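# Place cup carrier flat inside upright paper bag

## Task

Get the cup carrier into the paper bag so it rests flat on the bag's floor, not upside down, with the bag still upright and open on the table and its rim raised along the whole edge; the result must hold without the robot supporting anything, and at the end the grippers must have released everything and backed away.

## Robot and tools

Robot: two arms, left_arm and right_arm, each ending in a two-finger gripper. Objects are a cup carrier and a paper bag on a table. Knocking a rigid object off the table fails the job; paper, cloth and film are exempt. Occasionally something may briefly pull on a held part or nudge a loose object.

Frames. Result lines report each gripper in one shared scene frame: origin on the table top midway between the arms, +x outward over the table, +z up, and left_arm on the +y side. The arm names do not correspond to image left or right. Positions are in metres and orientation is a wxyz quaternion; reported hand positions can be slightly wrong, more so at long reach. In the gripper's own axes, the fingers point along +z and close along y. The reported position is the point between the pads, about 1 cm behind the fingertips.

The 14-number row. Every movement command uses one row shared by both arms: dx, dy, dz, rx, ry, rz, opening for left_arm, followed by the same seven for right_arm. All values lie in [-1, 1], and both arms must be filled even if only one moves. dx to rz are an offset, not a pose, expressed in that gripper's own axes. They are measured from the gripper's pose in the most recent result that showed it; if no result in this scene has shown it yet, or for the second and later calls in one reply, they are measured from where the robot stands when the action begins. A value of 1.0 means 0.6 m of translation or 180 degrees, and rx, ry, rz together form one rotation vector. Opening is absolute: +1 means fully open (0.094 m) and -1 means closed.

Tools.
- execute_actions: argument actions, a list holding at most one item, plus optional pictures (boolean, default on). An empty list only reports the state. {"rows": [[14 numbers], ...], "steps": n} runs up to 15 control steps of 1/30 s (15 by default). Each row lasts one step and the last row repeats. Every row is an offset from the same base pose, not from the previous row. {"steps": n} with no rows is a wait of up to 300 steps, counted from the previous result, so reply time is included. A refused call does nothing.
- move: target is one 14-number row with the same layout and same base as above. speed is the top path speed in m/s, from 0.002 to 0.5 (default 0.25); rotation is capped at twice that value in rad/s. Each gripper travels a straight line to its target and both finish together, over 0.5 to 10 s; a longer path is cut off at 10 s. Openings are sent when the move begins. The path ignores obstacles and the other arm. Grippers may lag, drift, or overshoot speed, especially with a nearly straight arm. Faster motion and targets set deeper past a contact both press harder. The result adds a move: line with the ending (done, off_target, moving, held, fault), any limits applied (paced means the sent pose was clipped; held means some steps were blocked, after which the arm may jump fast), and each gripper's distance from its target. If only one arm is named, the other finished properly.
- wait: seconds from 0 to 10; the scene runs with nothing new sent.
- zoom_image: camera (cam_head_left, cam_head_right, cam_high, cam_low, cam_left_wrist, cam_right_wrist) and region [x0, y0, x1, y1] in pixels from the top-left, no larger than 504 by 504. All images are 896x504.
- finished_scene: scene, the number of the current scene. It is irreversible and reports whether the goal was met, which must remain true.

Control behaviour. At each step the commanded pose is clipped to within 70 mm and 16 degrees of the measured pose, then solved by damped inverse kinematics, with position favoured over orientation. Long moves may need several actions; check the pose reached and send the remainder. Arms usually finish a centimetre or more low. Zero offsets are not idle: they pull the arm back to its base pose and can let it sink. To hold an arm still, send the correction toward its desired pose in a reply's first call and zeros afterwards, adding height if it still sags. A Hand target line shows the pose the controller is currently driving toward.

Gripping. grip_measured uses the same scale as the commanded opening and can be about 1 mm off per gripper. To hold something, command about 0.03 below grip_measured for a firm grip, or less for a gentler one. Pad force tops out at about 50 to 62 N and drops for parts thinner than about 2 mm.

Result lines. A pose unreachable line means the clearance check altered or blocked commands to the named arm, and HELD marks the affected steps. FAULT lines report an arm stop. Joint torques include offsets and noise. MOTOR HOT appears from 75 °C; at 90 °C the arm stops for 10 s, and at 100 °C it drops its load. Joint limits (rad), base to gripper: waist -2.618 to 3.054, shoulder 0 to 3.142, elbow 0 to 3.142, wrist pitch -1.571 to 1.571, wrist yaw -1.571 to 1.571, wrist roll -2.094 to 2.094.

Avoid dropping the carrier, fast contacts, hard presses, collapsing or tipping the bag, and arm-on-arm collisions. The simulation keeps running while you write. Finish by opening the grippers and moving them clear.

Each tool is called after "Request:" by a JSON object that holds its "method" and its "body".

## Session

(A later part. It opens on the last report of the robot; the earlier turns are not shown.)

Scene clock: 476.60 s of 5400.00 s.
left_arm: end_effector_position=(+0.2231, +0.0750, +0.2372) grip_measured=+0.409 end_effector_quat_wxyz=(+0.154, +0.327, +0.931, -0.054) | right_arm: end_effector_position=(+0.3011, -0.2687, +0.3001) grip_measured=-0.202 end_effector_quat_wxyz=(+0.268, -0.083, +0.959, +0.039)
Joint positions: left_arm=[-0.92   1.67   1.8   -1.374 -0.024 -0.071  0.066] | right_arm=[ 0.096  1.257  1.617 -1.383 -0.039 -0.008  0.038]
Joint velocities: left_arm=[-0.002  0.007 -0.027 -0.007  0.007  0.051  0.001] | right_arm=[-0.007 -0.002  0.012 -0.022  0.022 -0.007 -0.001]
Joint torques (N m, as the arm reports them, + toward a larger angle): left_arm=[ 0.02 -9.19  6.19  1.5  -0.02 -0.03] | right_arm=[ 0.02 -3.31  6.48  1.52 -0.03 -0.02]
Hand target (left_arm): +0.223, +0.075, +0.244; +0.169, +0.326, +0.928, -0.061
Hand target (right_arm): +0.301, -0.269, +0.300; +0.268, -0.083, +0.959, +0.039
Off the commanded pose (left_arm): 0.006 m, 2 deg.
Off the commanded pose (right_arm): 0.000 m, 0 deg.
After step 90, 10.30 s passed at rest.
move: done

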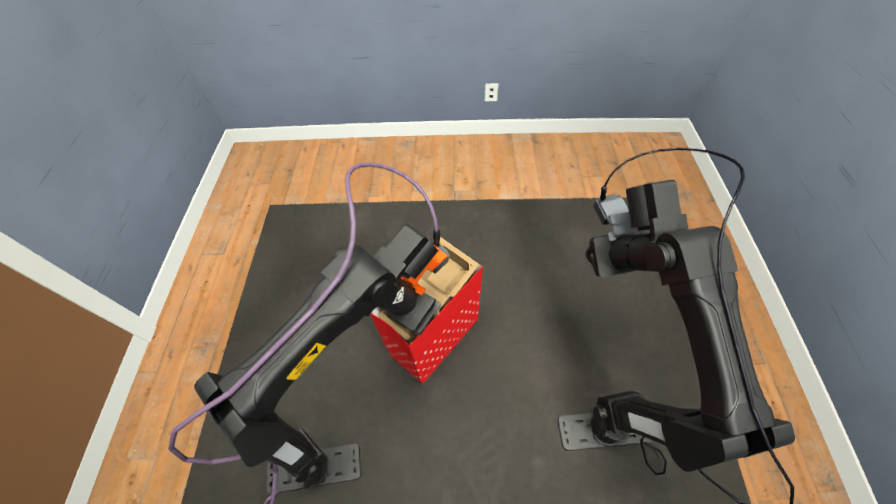

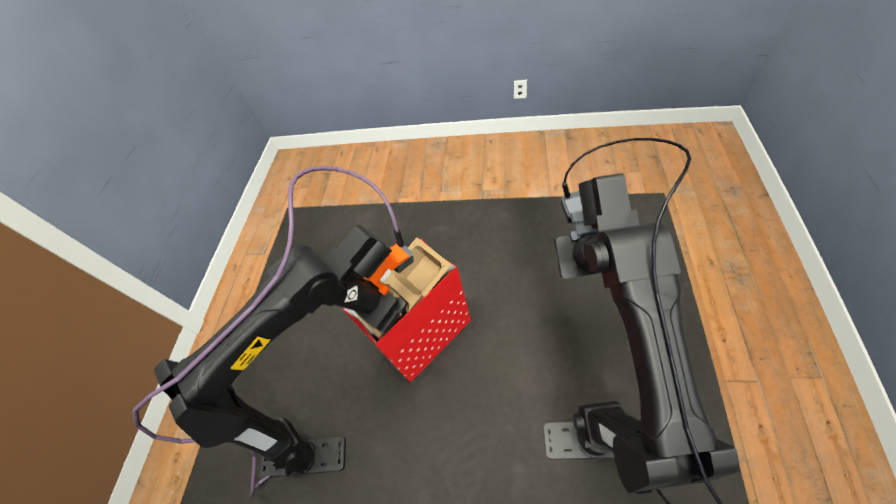

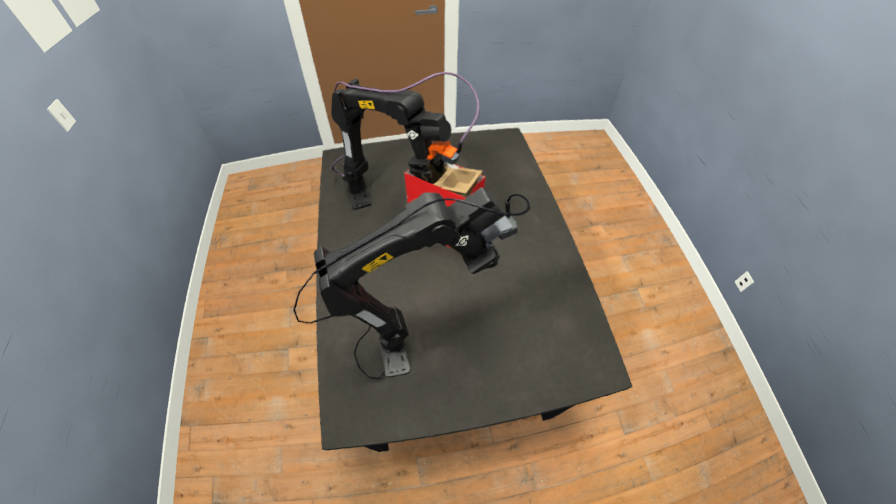

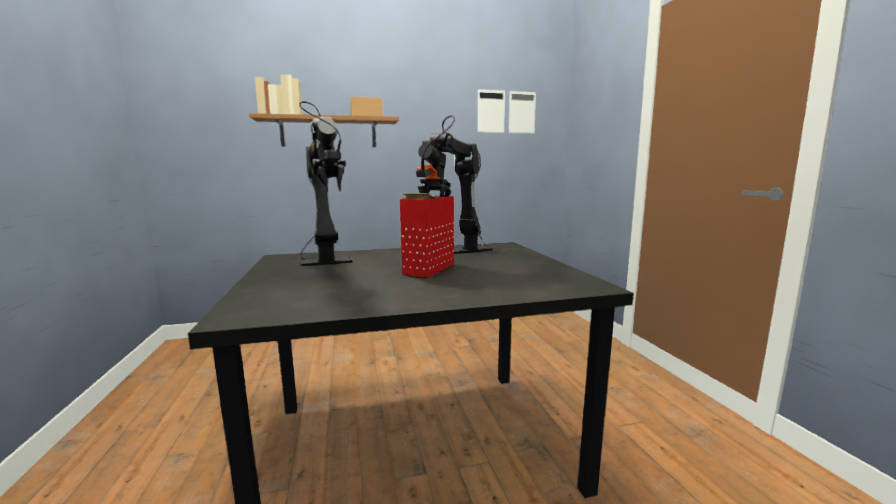

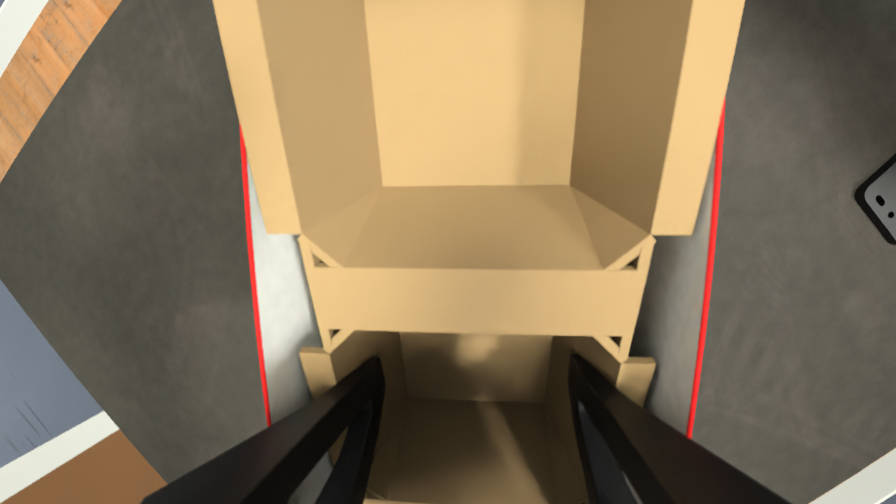

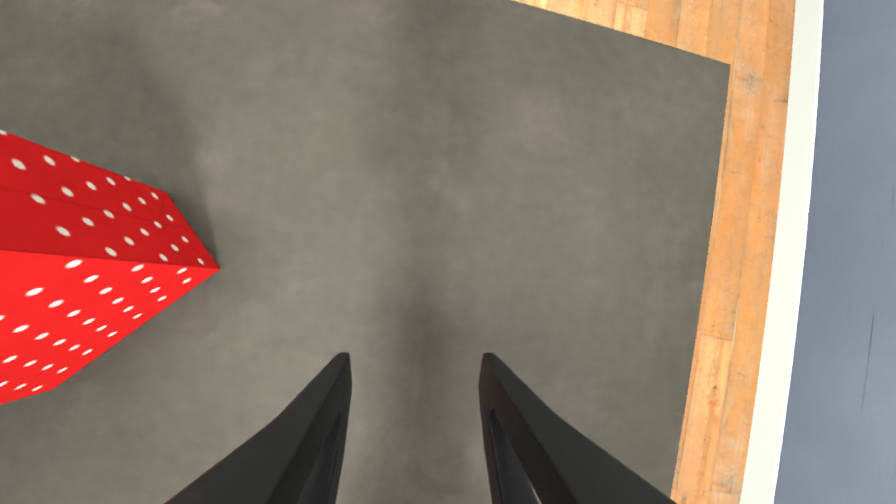

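Request:
{"method": "move", "body": {"target": [0.0185,0.0,0.0078,0,-0.008,0,0.44, 0,0,0,0,0,0,-0.2], "speed": 0.015}}

Request:
{"method": "zoom_image", "body": {"camera": "cam_head_right", "region": [400, 225, 470, 290]}}

Request:
{"method": "zoom_image", "body": {"camera": "cam_low", "region": [390, 150, 470, 220]}}

Request:
{"method": "zoom_image", "body": {"camera": "cam_head_left", "region": [360, 270, 460, 355]}}

Scene clock: 496.17 s of 5400.00 s.
left_arm: end_effector_position=(+0.2161, +0.0815, +0.2229) grip_measured=+0.409 end_effector_quat_wxyz=(+0.149, +0.327, +0.932, -0.052) | right_arm: end_effector_position=(+0.3011, -0.2687, +0.3001) grip_measured=-0.202 end_effector_quat_wxyz=(+0.268, -0.083, +0.959, +0.039)
Joint positions: left_arm=[-0.92   1.625  1.694 -1.324 -0.024 -0.071  0.066] | right_arm=[ 0.096  1.257  1.617 -1.383 -0.039 -0.008  0.038]
Joint velocities: left_arm=[ 0.007  0.002 -0.007  0.051 -0.022 -0.037 -0.002] | right_arm=[ 0.002 -0.022  0.002 -0.037  0.007 -0.007  0.001]
Joint torques (N m, as the arm reports them, + toward a larger angle): left_arm=[-0.26 -8.94  6.3   1.48 -0.06 -0.06] | right_arm=[ 0.04 -3.33  6.52  1.54 -0.05 -0.04]
Hand target (left_arm): +0.216, +0.081, +0.229; +0.165, +0.327, +0.929, -0.058
Hand target (right_arm): +0.301, -0.269, +0.300; +0.268, -0.083, +0.959, +0.039
Off the commanded pose (left_arm): 0.006 m, 2 deg.
Off the commanded pose (right_arm): 0.000 m, 0 deg.
After step 90, 15.53 s passed at rest.
move: done

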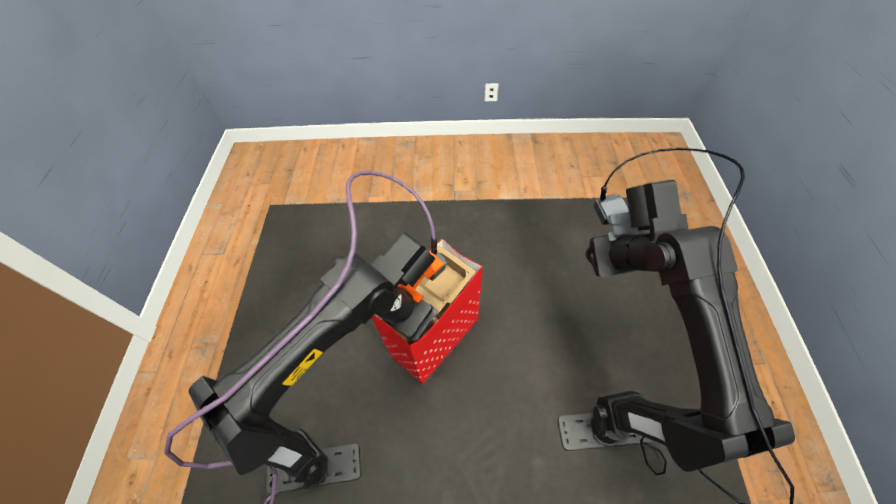

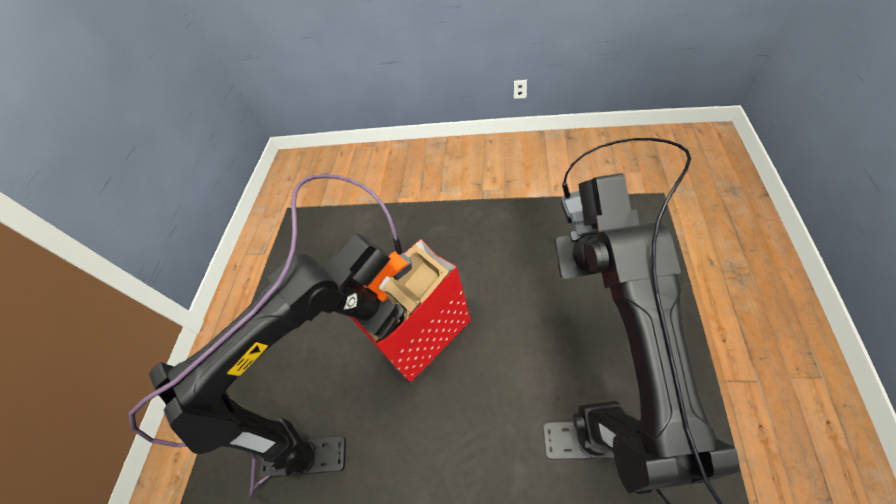

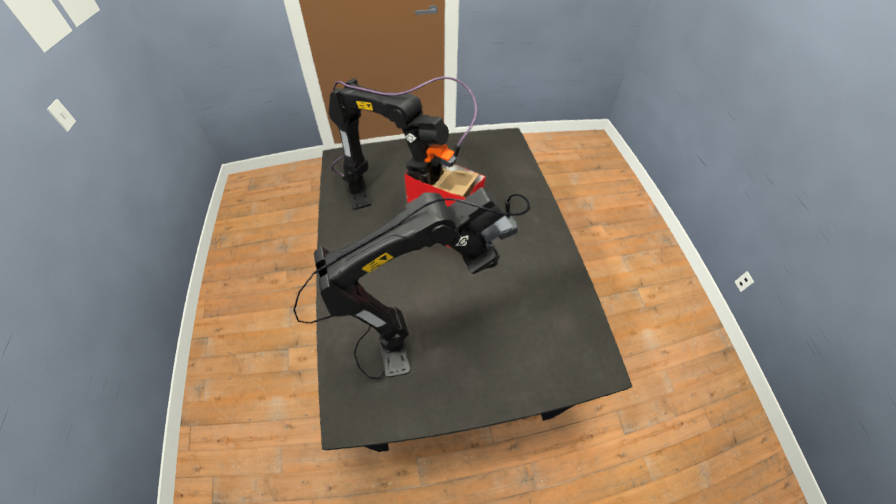

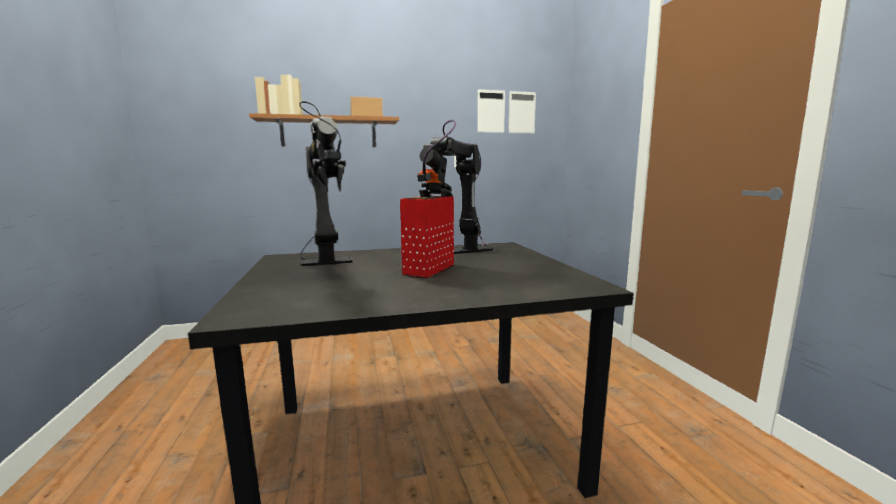

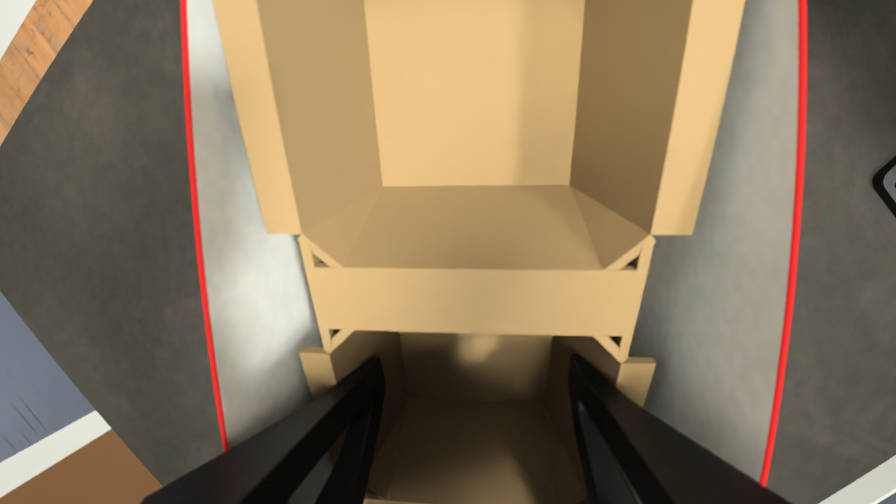

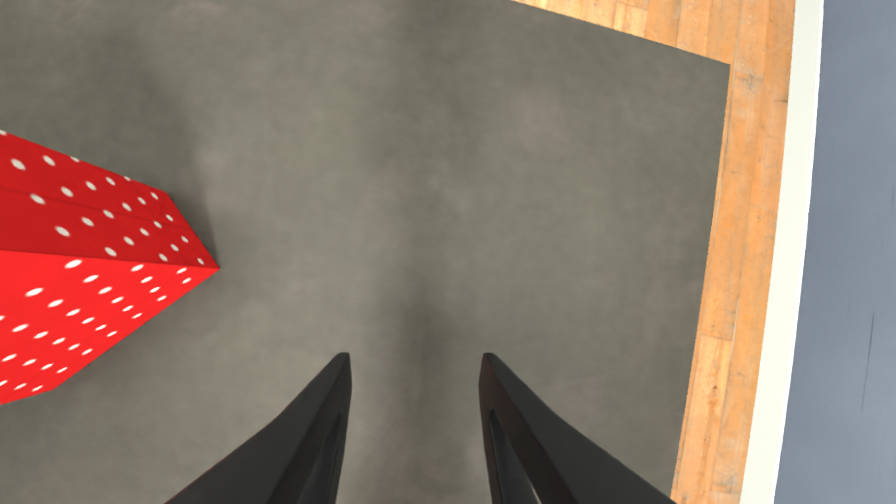

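Region (400, 225, 470, 290) of cam_head_right's 896x504 image, scaled by 7.200, with more detail than that image has; it fills the top 468 rows of this view, and the rest is white.

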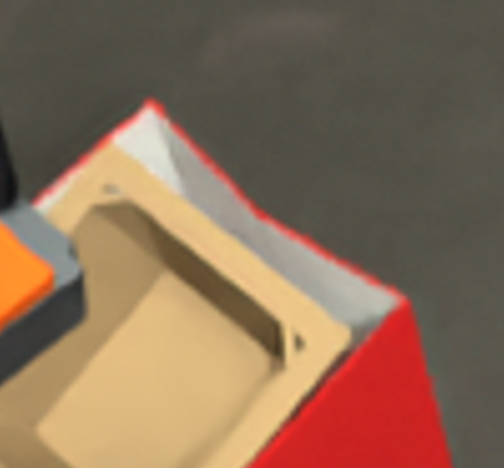

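Region (390, 150, 470, 220) of cam_low's 896x504 image, scaled by 6.300, with more detail than that image has; it fills the top 441 rows of this view, and the rest is white.

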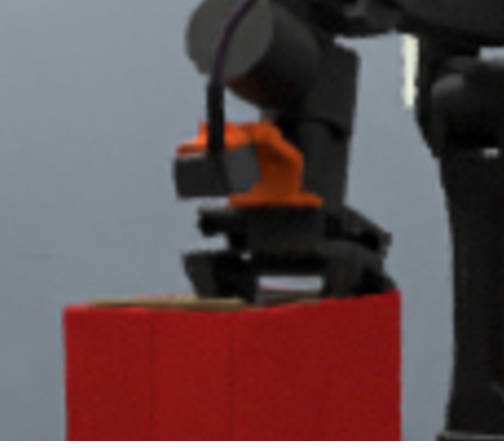

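Region (360, 270, 460, 355) of cam_head_left's 896x504 image, scaled by 5.040, with more detail than that image has; it fills the top 428 rows of this view, and the rest is white.

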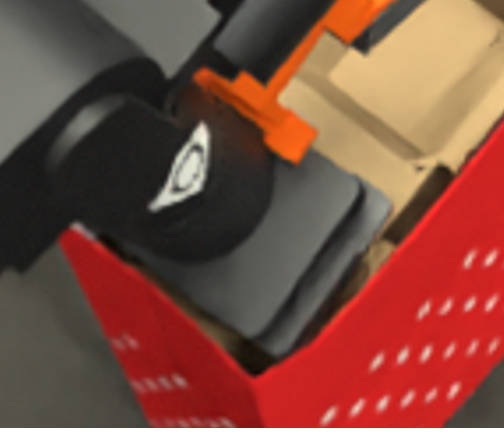

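Request:
{"method": "move", "body": {"target": [-0.001,-0.002,0.006,0,0.04,0,0.44, 0,0,0,0,0,0,-0.2], "speed": 0.03}}

Request:
{"method": "zoom_image", "body": {"camera": "cam_head_left", "region": [360, 220, 500, 355]}}

Request:
{"method": "zoom_image", "body": {"camera": "cam_low", "region": [390, 150, 470, 220]}}

Request:
{"method": "zoom_image", "body": {"camera": "cam_high", "region": [390, 120, 500, 210]}}

Scene clock: 512.37 s of 5400.00 s.
left_arm: end_effector_position=(+0.2136, +0.0829, +0.2113) grip_measured=+0.409 end_effector_quat_wxyz=(+0.081, +0.331, +0.940, -0.024) | right_arm: end_effector_position=(+0.3011, -0.2687, +0.3001) grip_measured=-0.202 end_effector_quat_wxyz=(+0.268, -0.083, +0.959, +0.039)
Joint positions: left_arm=[-0.92   1.752  1.826 -1.477 -0.02  -0.071  0.066] | right_arm=[ 0.096  1.257  1.617 -1.383 -0.039 -0.008  0.038]
Joint velocities: left_arm=[-0.032 -0.007 -0.007 -0.022 -0.066  0.051  0.   ] | right_arm=[-0.007  0.002  0.012 -0.066 -0.007 -0.051 -0.   ]
Joint torques (N m, as the arm reports them, + toward a larger angle): left_arm=[ 0.15 -7.4   9.94  0.89  0.05 -0.04] | right_arm=[ 0.03 -3.32  6.48  1.54 -0.03 -0.02]
Hand target (left_arm): +0.217, +0.080, +0.220; +0.090, +0.330, +0.939, -0.032
Hand target (right_arm): +0.301, -0.269, +0.300; +0.268, -0.083, +0.959, +0.039
Off the commanded pose (left_arm): 0.009 m, 1 deg.
Off the commanded pose (right_arm): 0.000 m, 0 deg.
After step 90, 10.80 s passed at rest.
move: done

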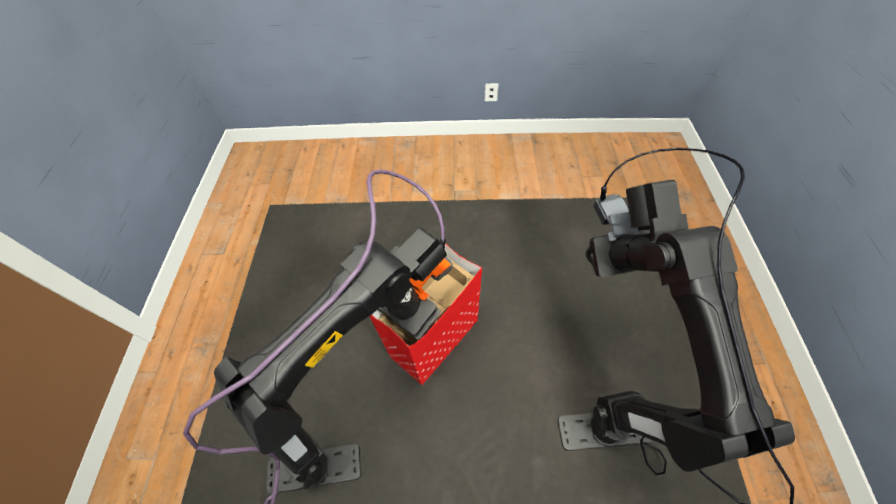

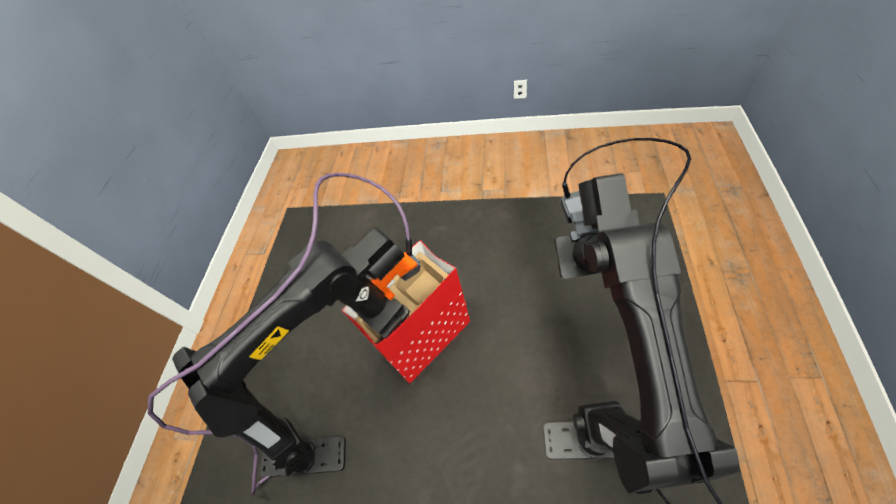

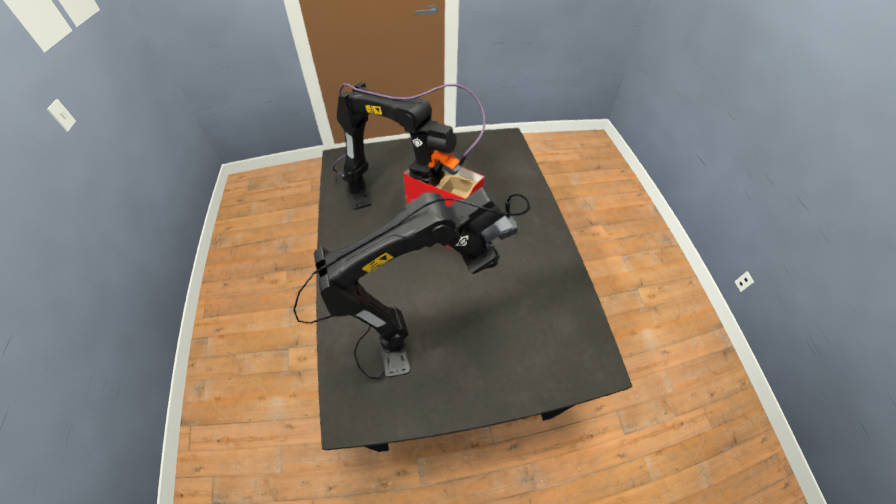

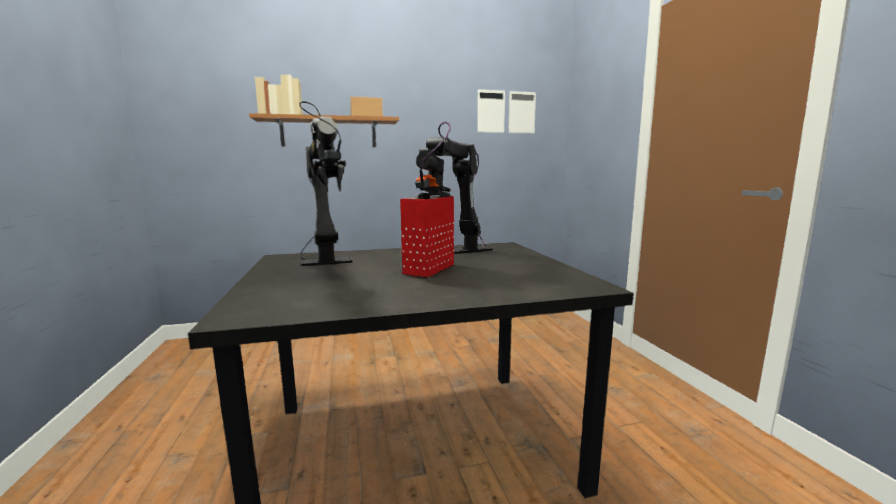

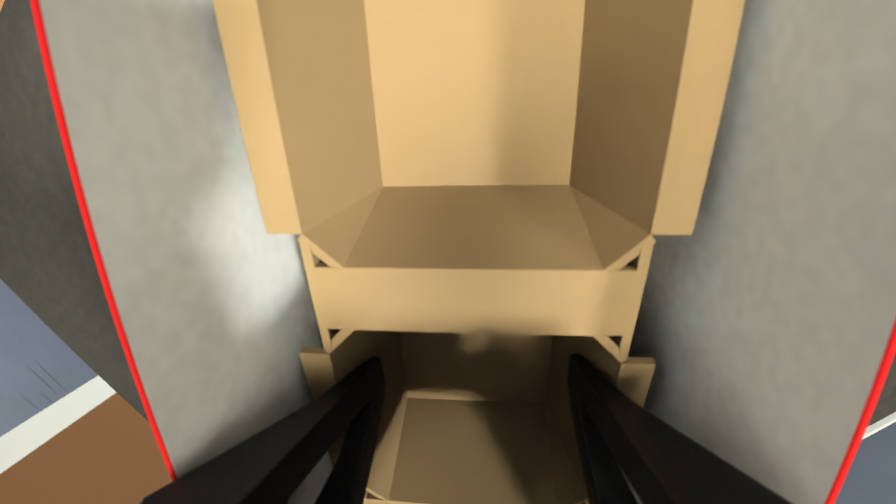

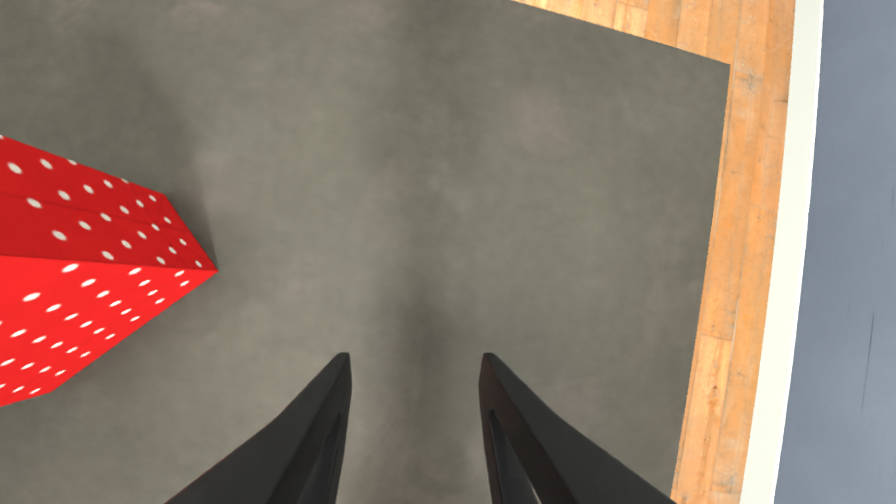

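Region (360, 220, 500, 355) of cam_head_left's 896x504 image, scaled by 3.600, with more detail than that image has; it fills the top 486 rows of this view, and the rest is white.

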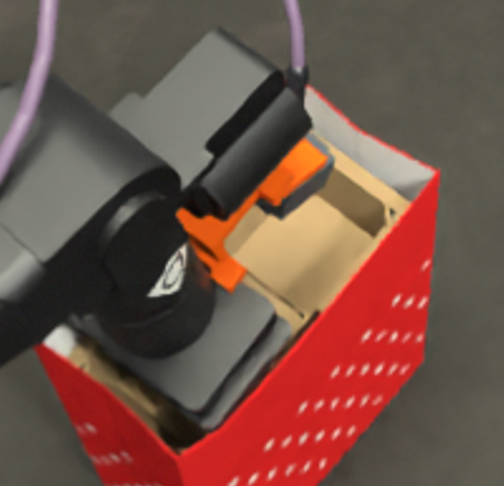

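Region (390, 150, 470, 220) of cam_low's 896x504 image, scaled by 6.300, with more detail than that image has; it fills the top 441 rows of this view, and the rest is white.

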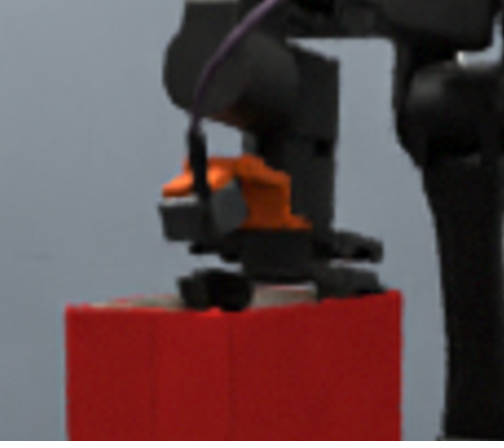

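Region (390, 120, 500, 210) of cam_high's 896x504 image, scaled by 4.582, with more detail than that image has; it fills the top 412 rows of this view, and the rest is white.

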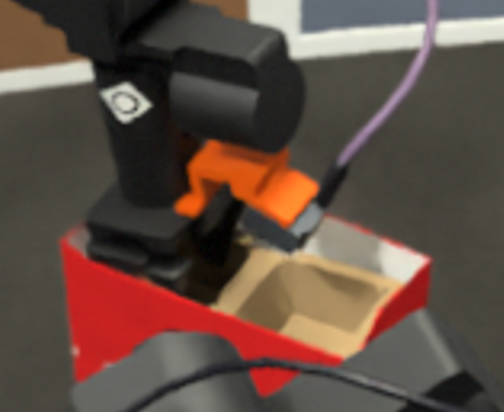

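Request:
{"method": "move", "body": {"target": [-0.0075,-0.013,0.035,0,0.0,0.004,0.44, 0,0,0,0,0,0,-0.2], "speed": 0.015}}

Request:
{"method": "zoom_image", "body": {"camera": "cam_head_left", "region": [360, 220, 500, 355]}}

Request:
{"method": "zoom_image", "body": {"camera": "cam_low", "region": [390, 150, 470, 220]}}

Request:
{"method": "zoom_image", "body": {"camera": "cam_high", "region": [390, 120, 500, 210]}}

Scene clock: 523.60 s of 5400.00 s.
left_arm: end_effector_position=(+0.2149, +0.0773, +0.1974) grip_measured=+0.409 end_effector_quat_wxyz=(+0.082, +0.336, +0.938, -0.025) | right_arm: end_effector_position=(+0.3011, -0.2687, +0.3001) grip_measured=-0.202 end_effector_quat_wxyz=(+0.268, -0.083, +0.959, +0.039)
Joint positions: left_arm=[-0.929  1.752  1.768 -1.417 -0.02  -0.071  0.066] | right_arm=[ 0.096  1.257  1.617 -1.383 -0.039 -0.008  0.038]
Joint velocities: left_arm=[-0.007 -0.012 -0.007 -0.007 -0.022  0.022  0.   ] | right_arm=[-0.007  0.007  0.007 -0.037 -0.022  0.037  0.   ]
Joint torques (N m, as the arm reports them, + toward a larger angle): left_arm=[-0.88 -7.04  6.16  1.17 -0.06 -0.12] | right_arm=[ 0.   -3.32  6.51  1.55 -0.05 -0.01]
Hand target (left_arm): +0.215, +0.072, +0.191; +0.081, +0.337, +0.938, -0.024
Hand target (right_arm): +0.301, -0.269, +0.300; +0.268, -0.083, +0.959, +0.039
Off the commanded pose (left_arm): 0.008 m, 0 deg.
Off the commanded pose (right_arm): 0.000 m, 0 deg.
After step 90, 6.47 s passed at rest.
move: done

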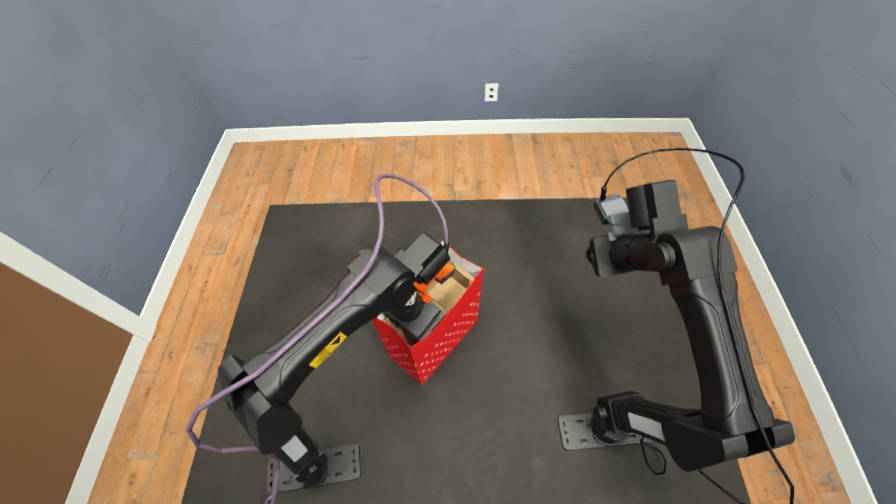

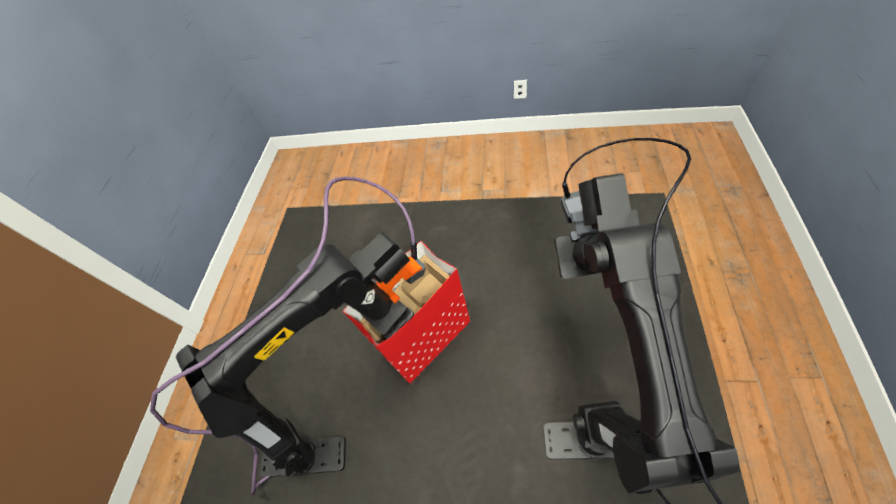

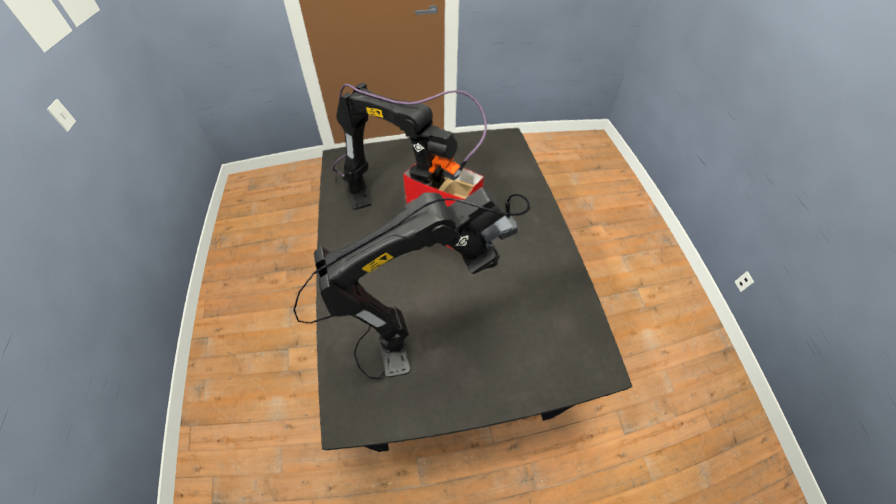

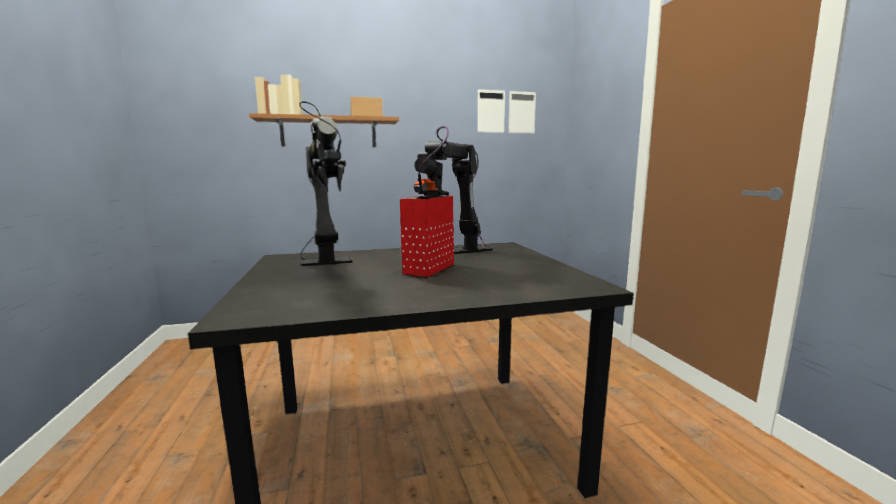

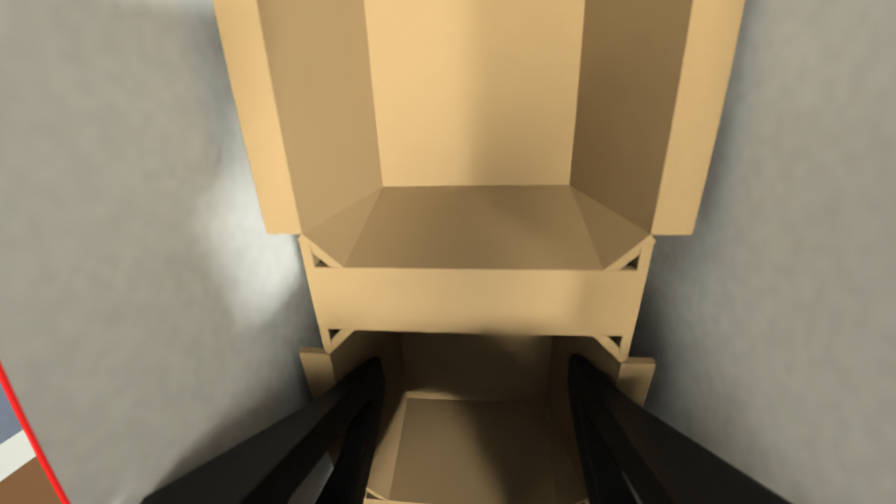

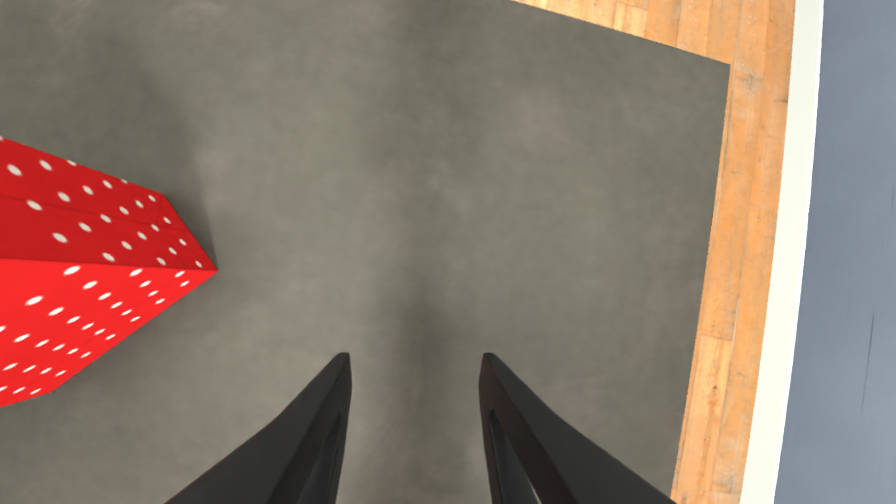

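Region (360, 220, 500, 355) of cam_head_left's 896x504 image, scaled by 3.600, with more detail than that image has; it fills the top 486 rows of this view, and the rest is white.

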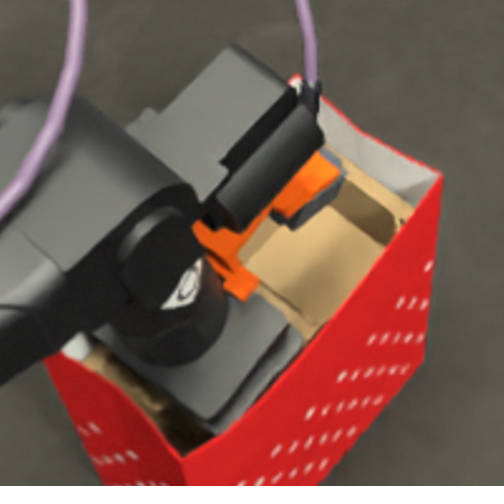

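Region (390, 150, 470, 220) of cam_low's 896x504 image, scaled by 6.300, with more detail than that image has; it fills the top 441 rows of this view, and the rest is white.

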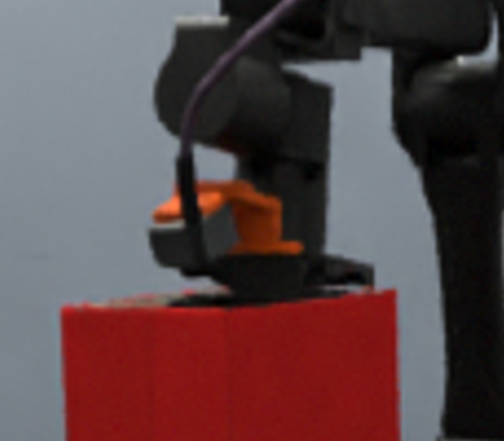

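Region (390, 120, 500, 210) of cam_high's 896x504 image, scaled by 4.582, with more detail than that image has; it fills the top 412 rows of this view, and the rest is white.

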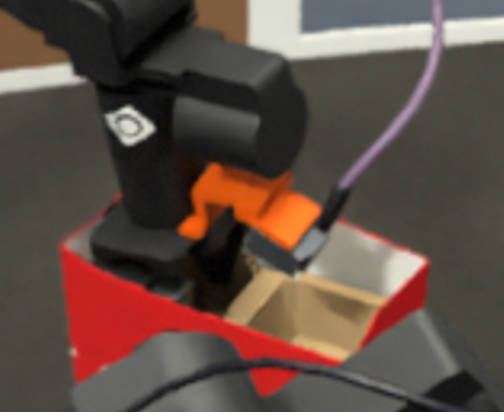

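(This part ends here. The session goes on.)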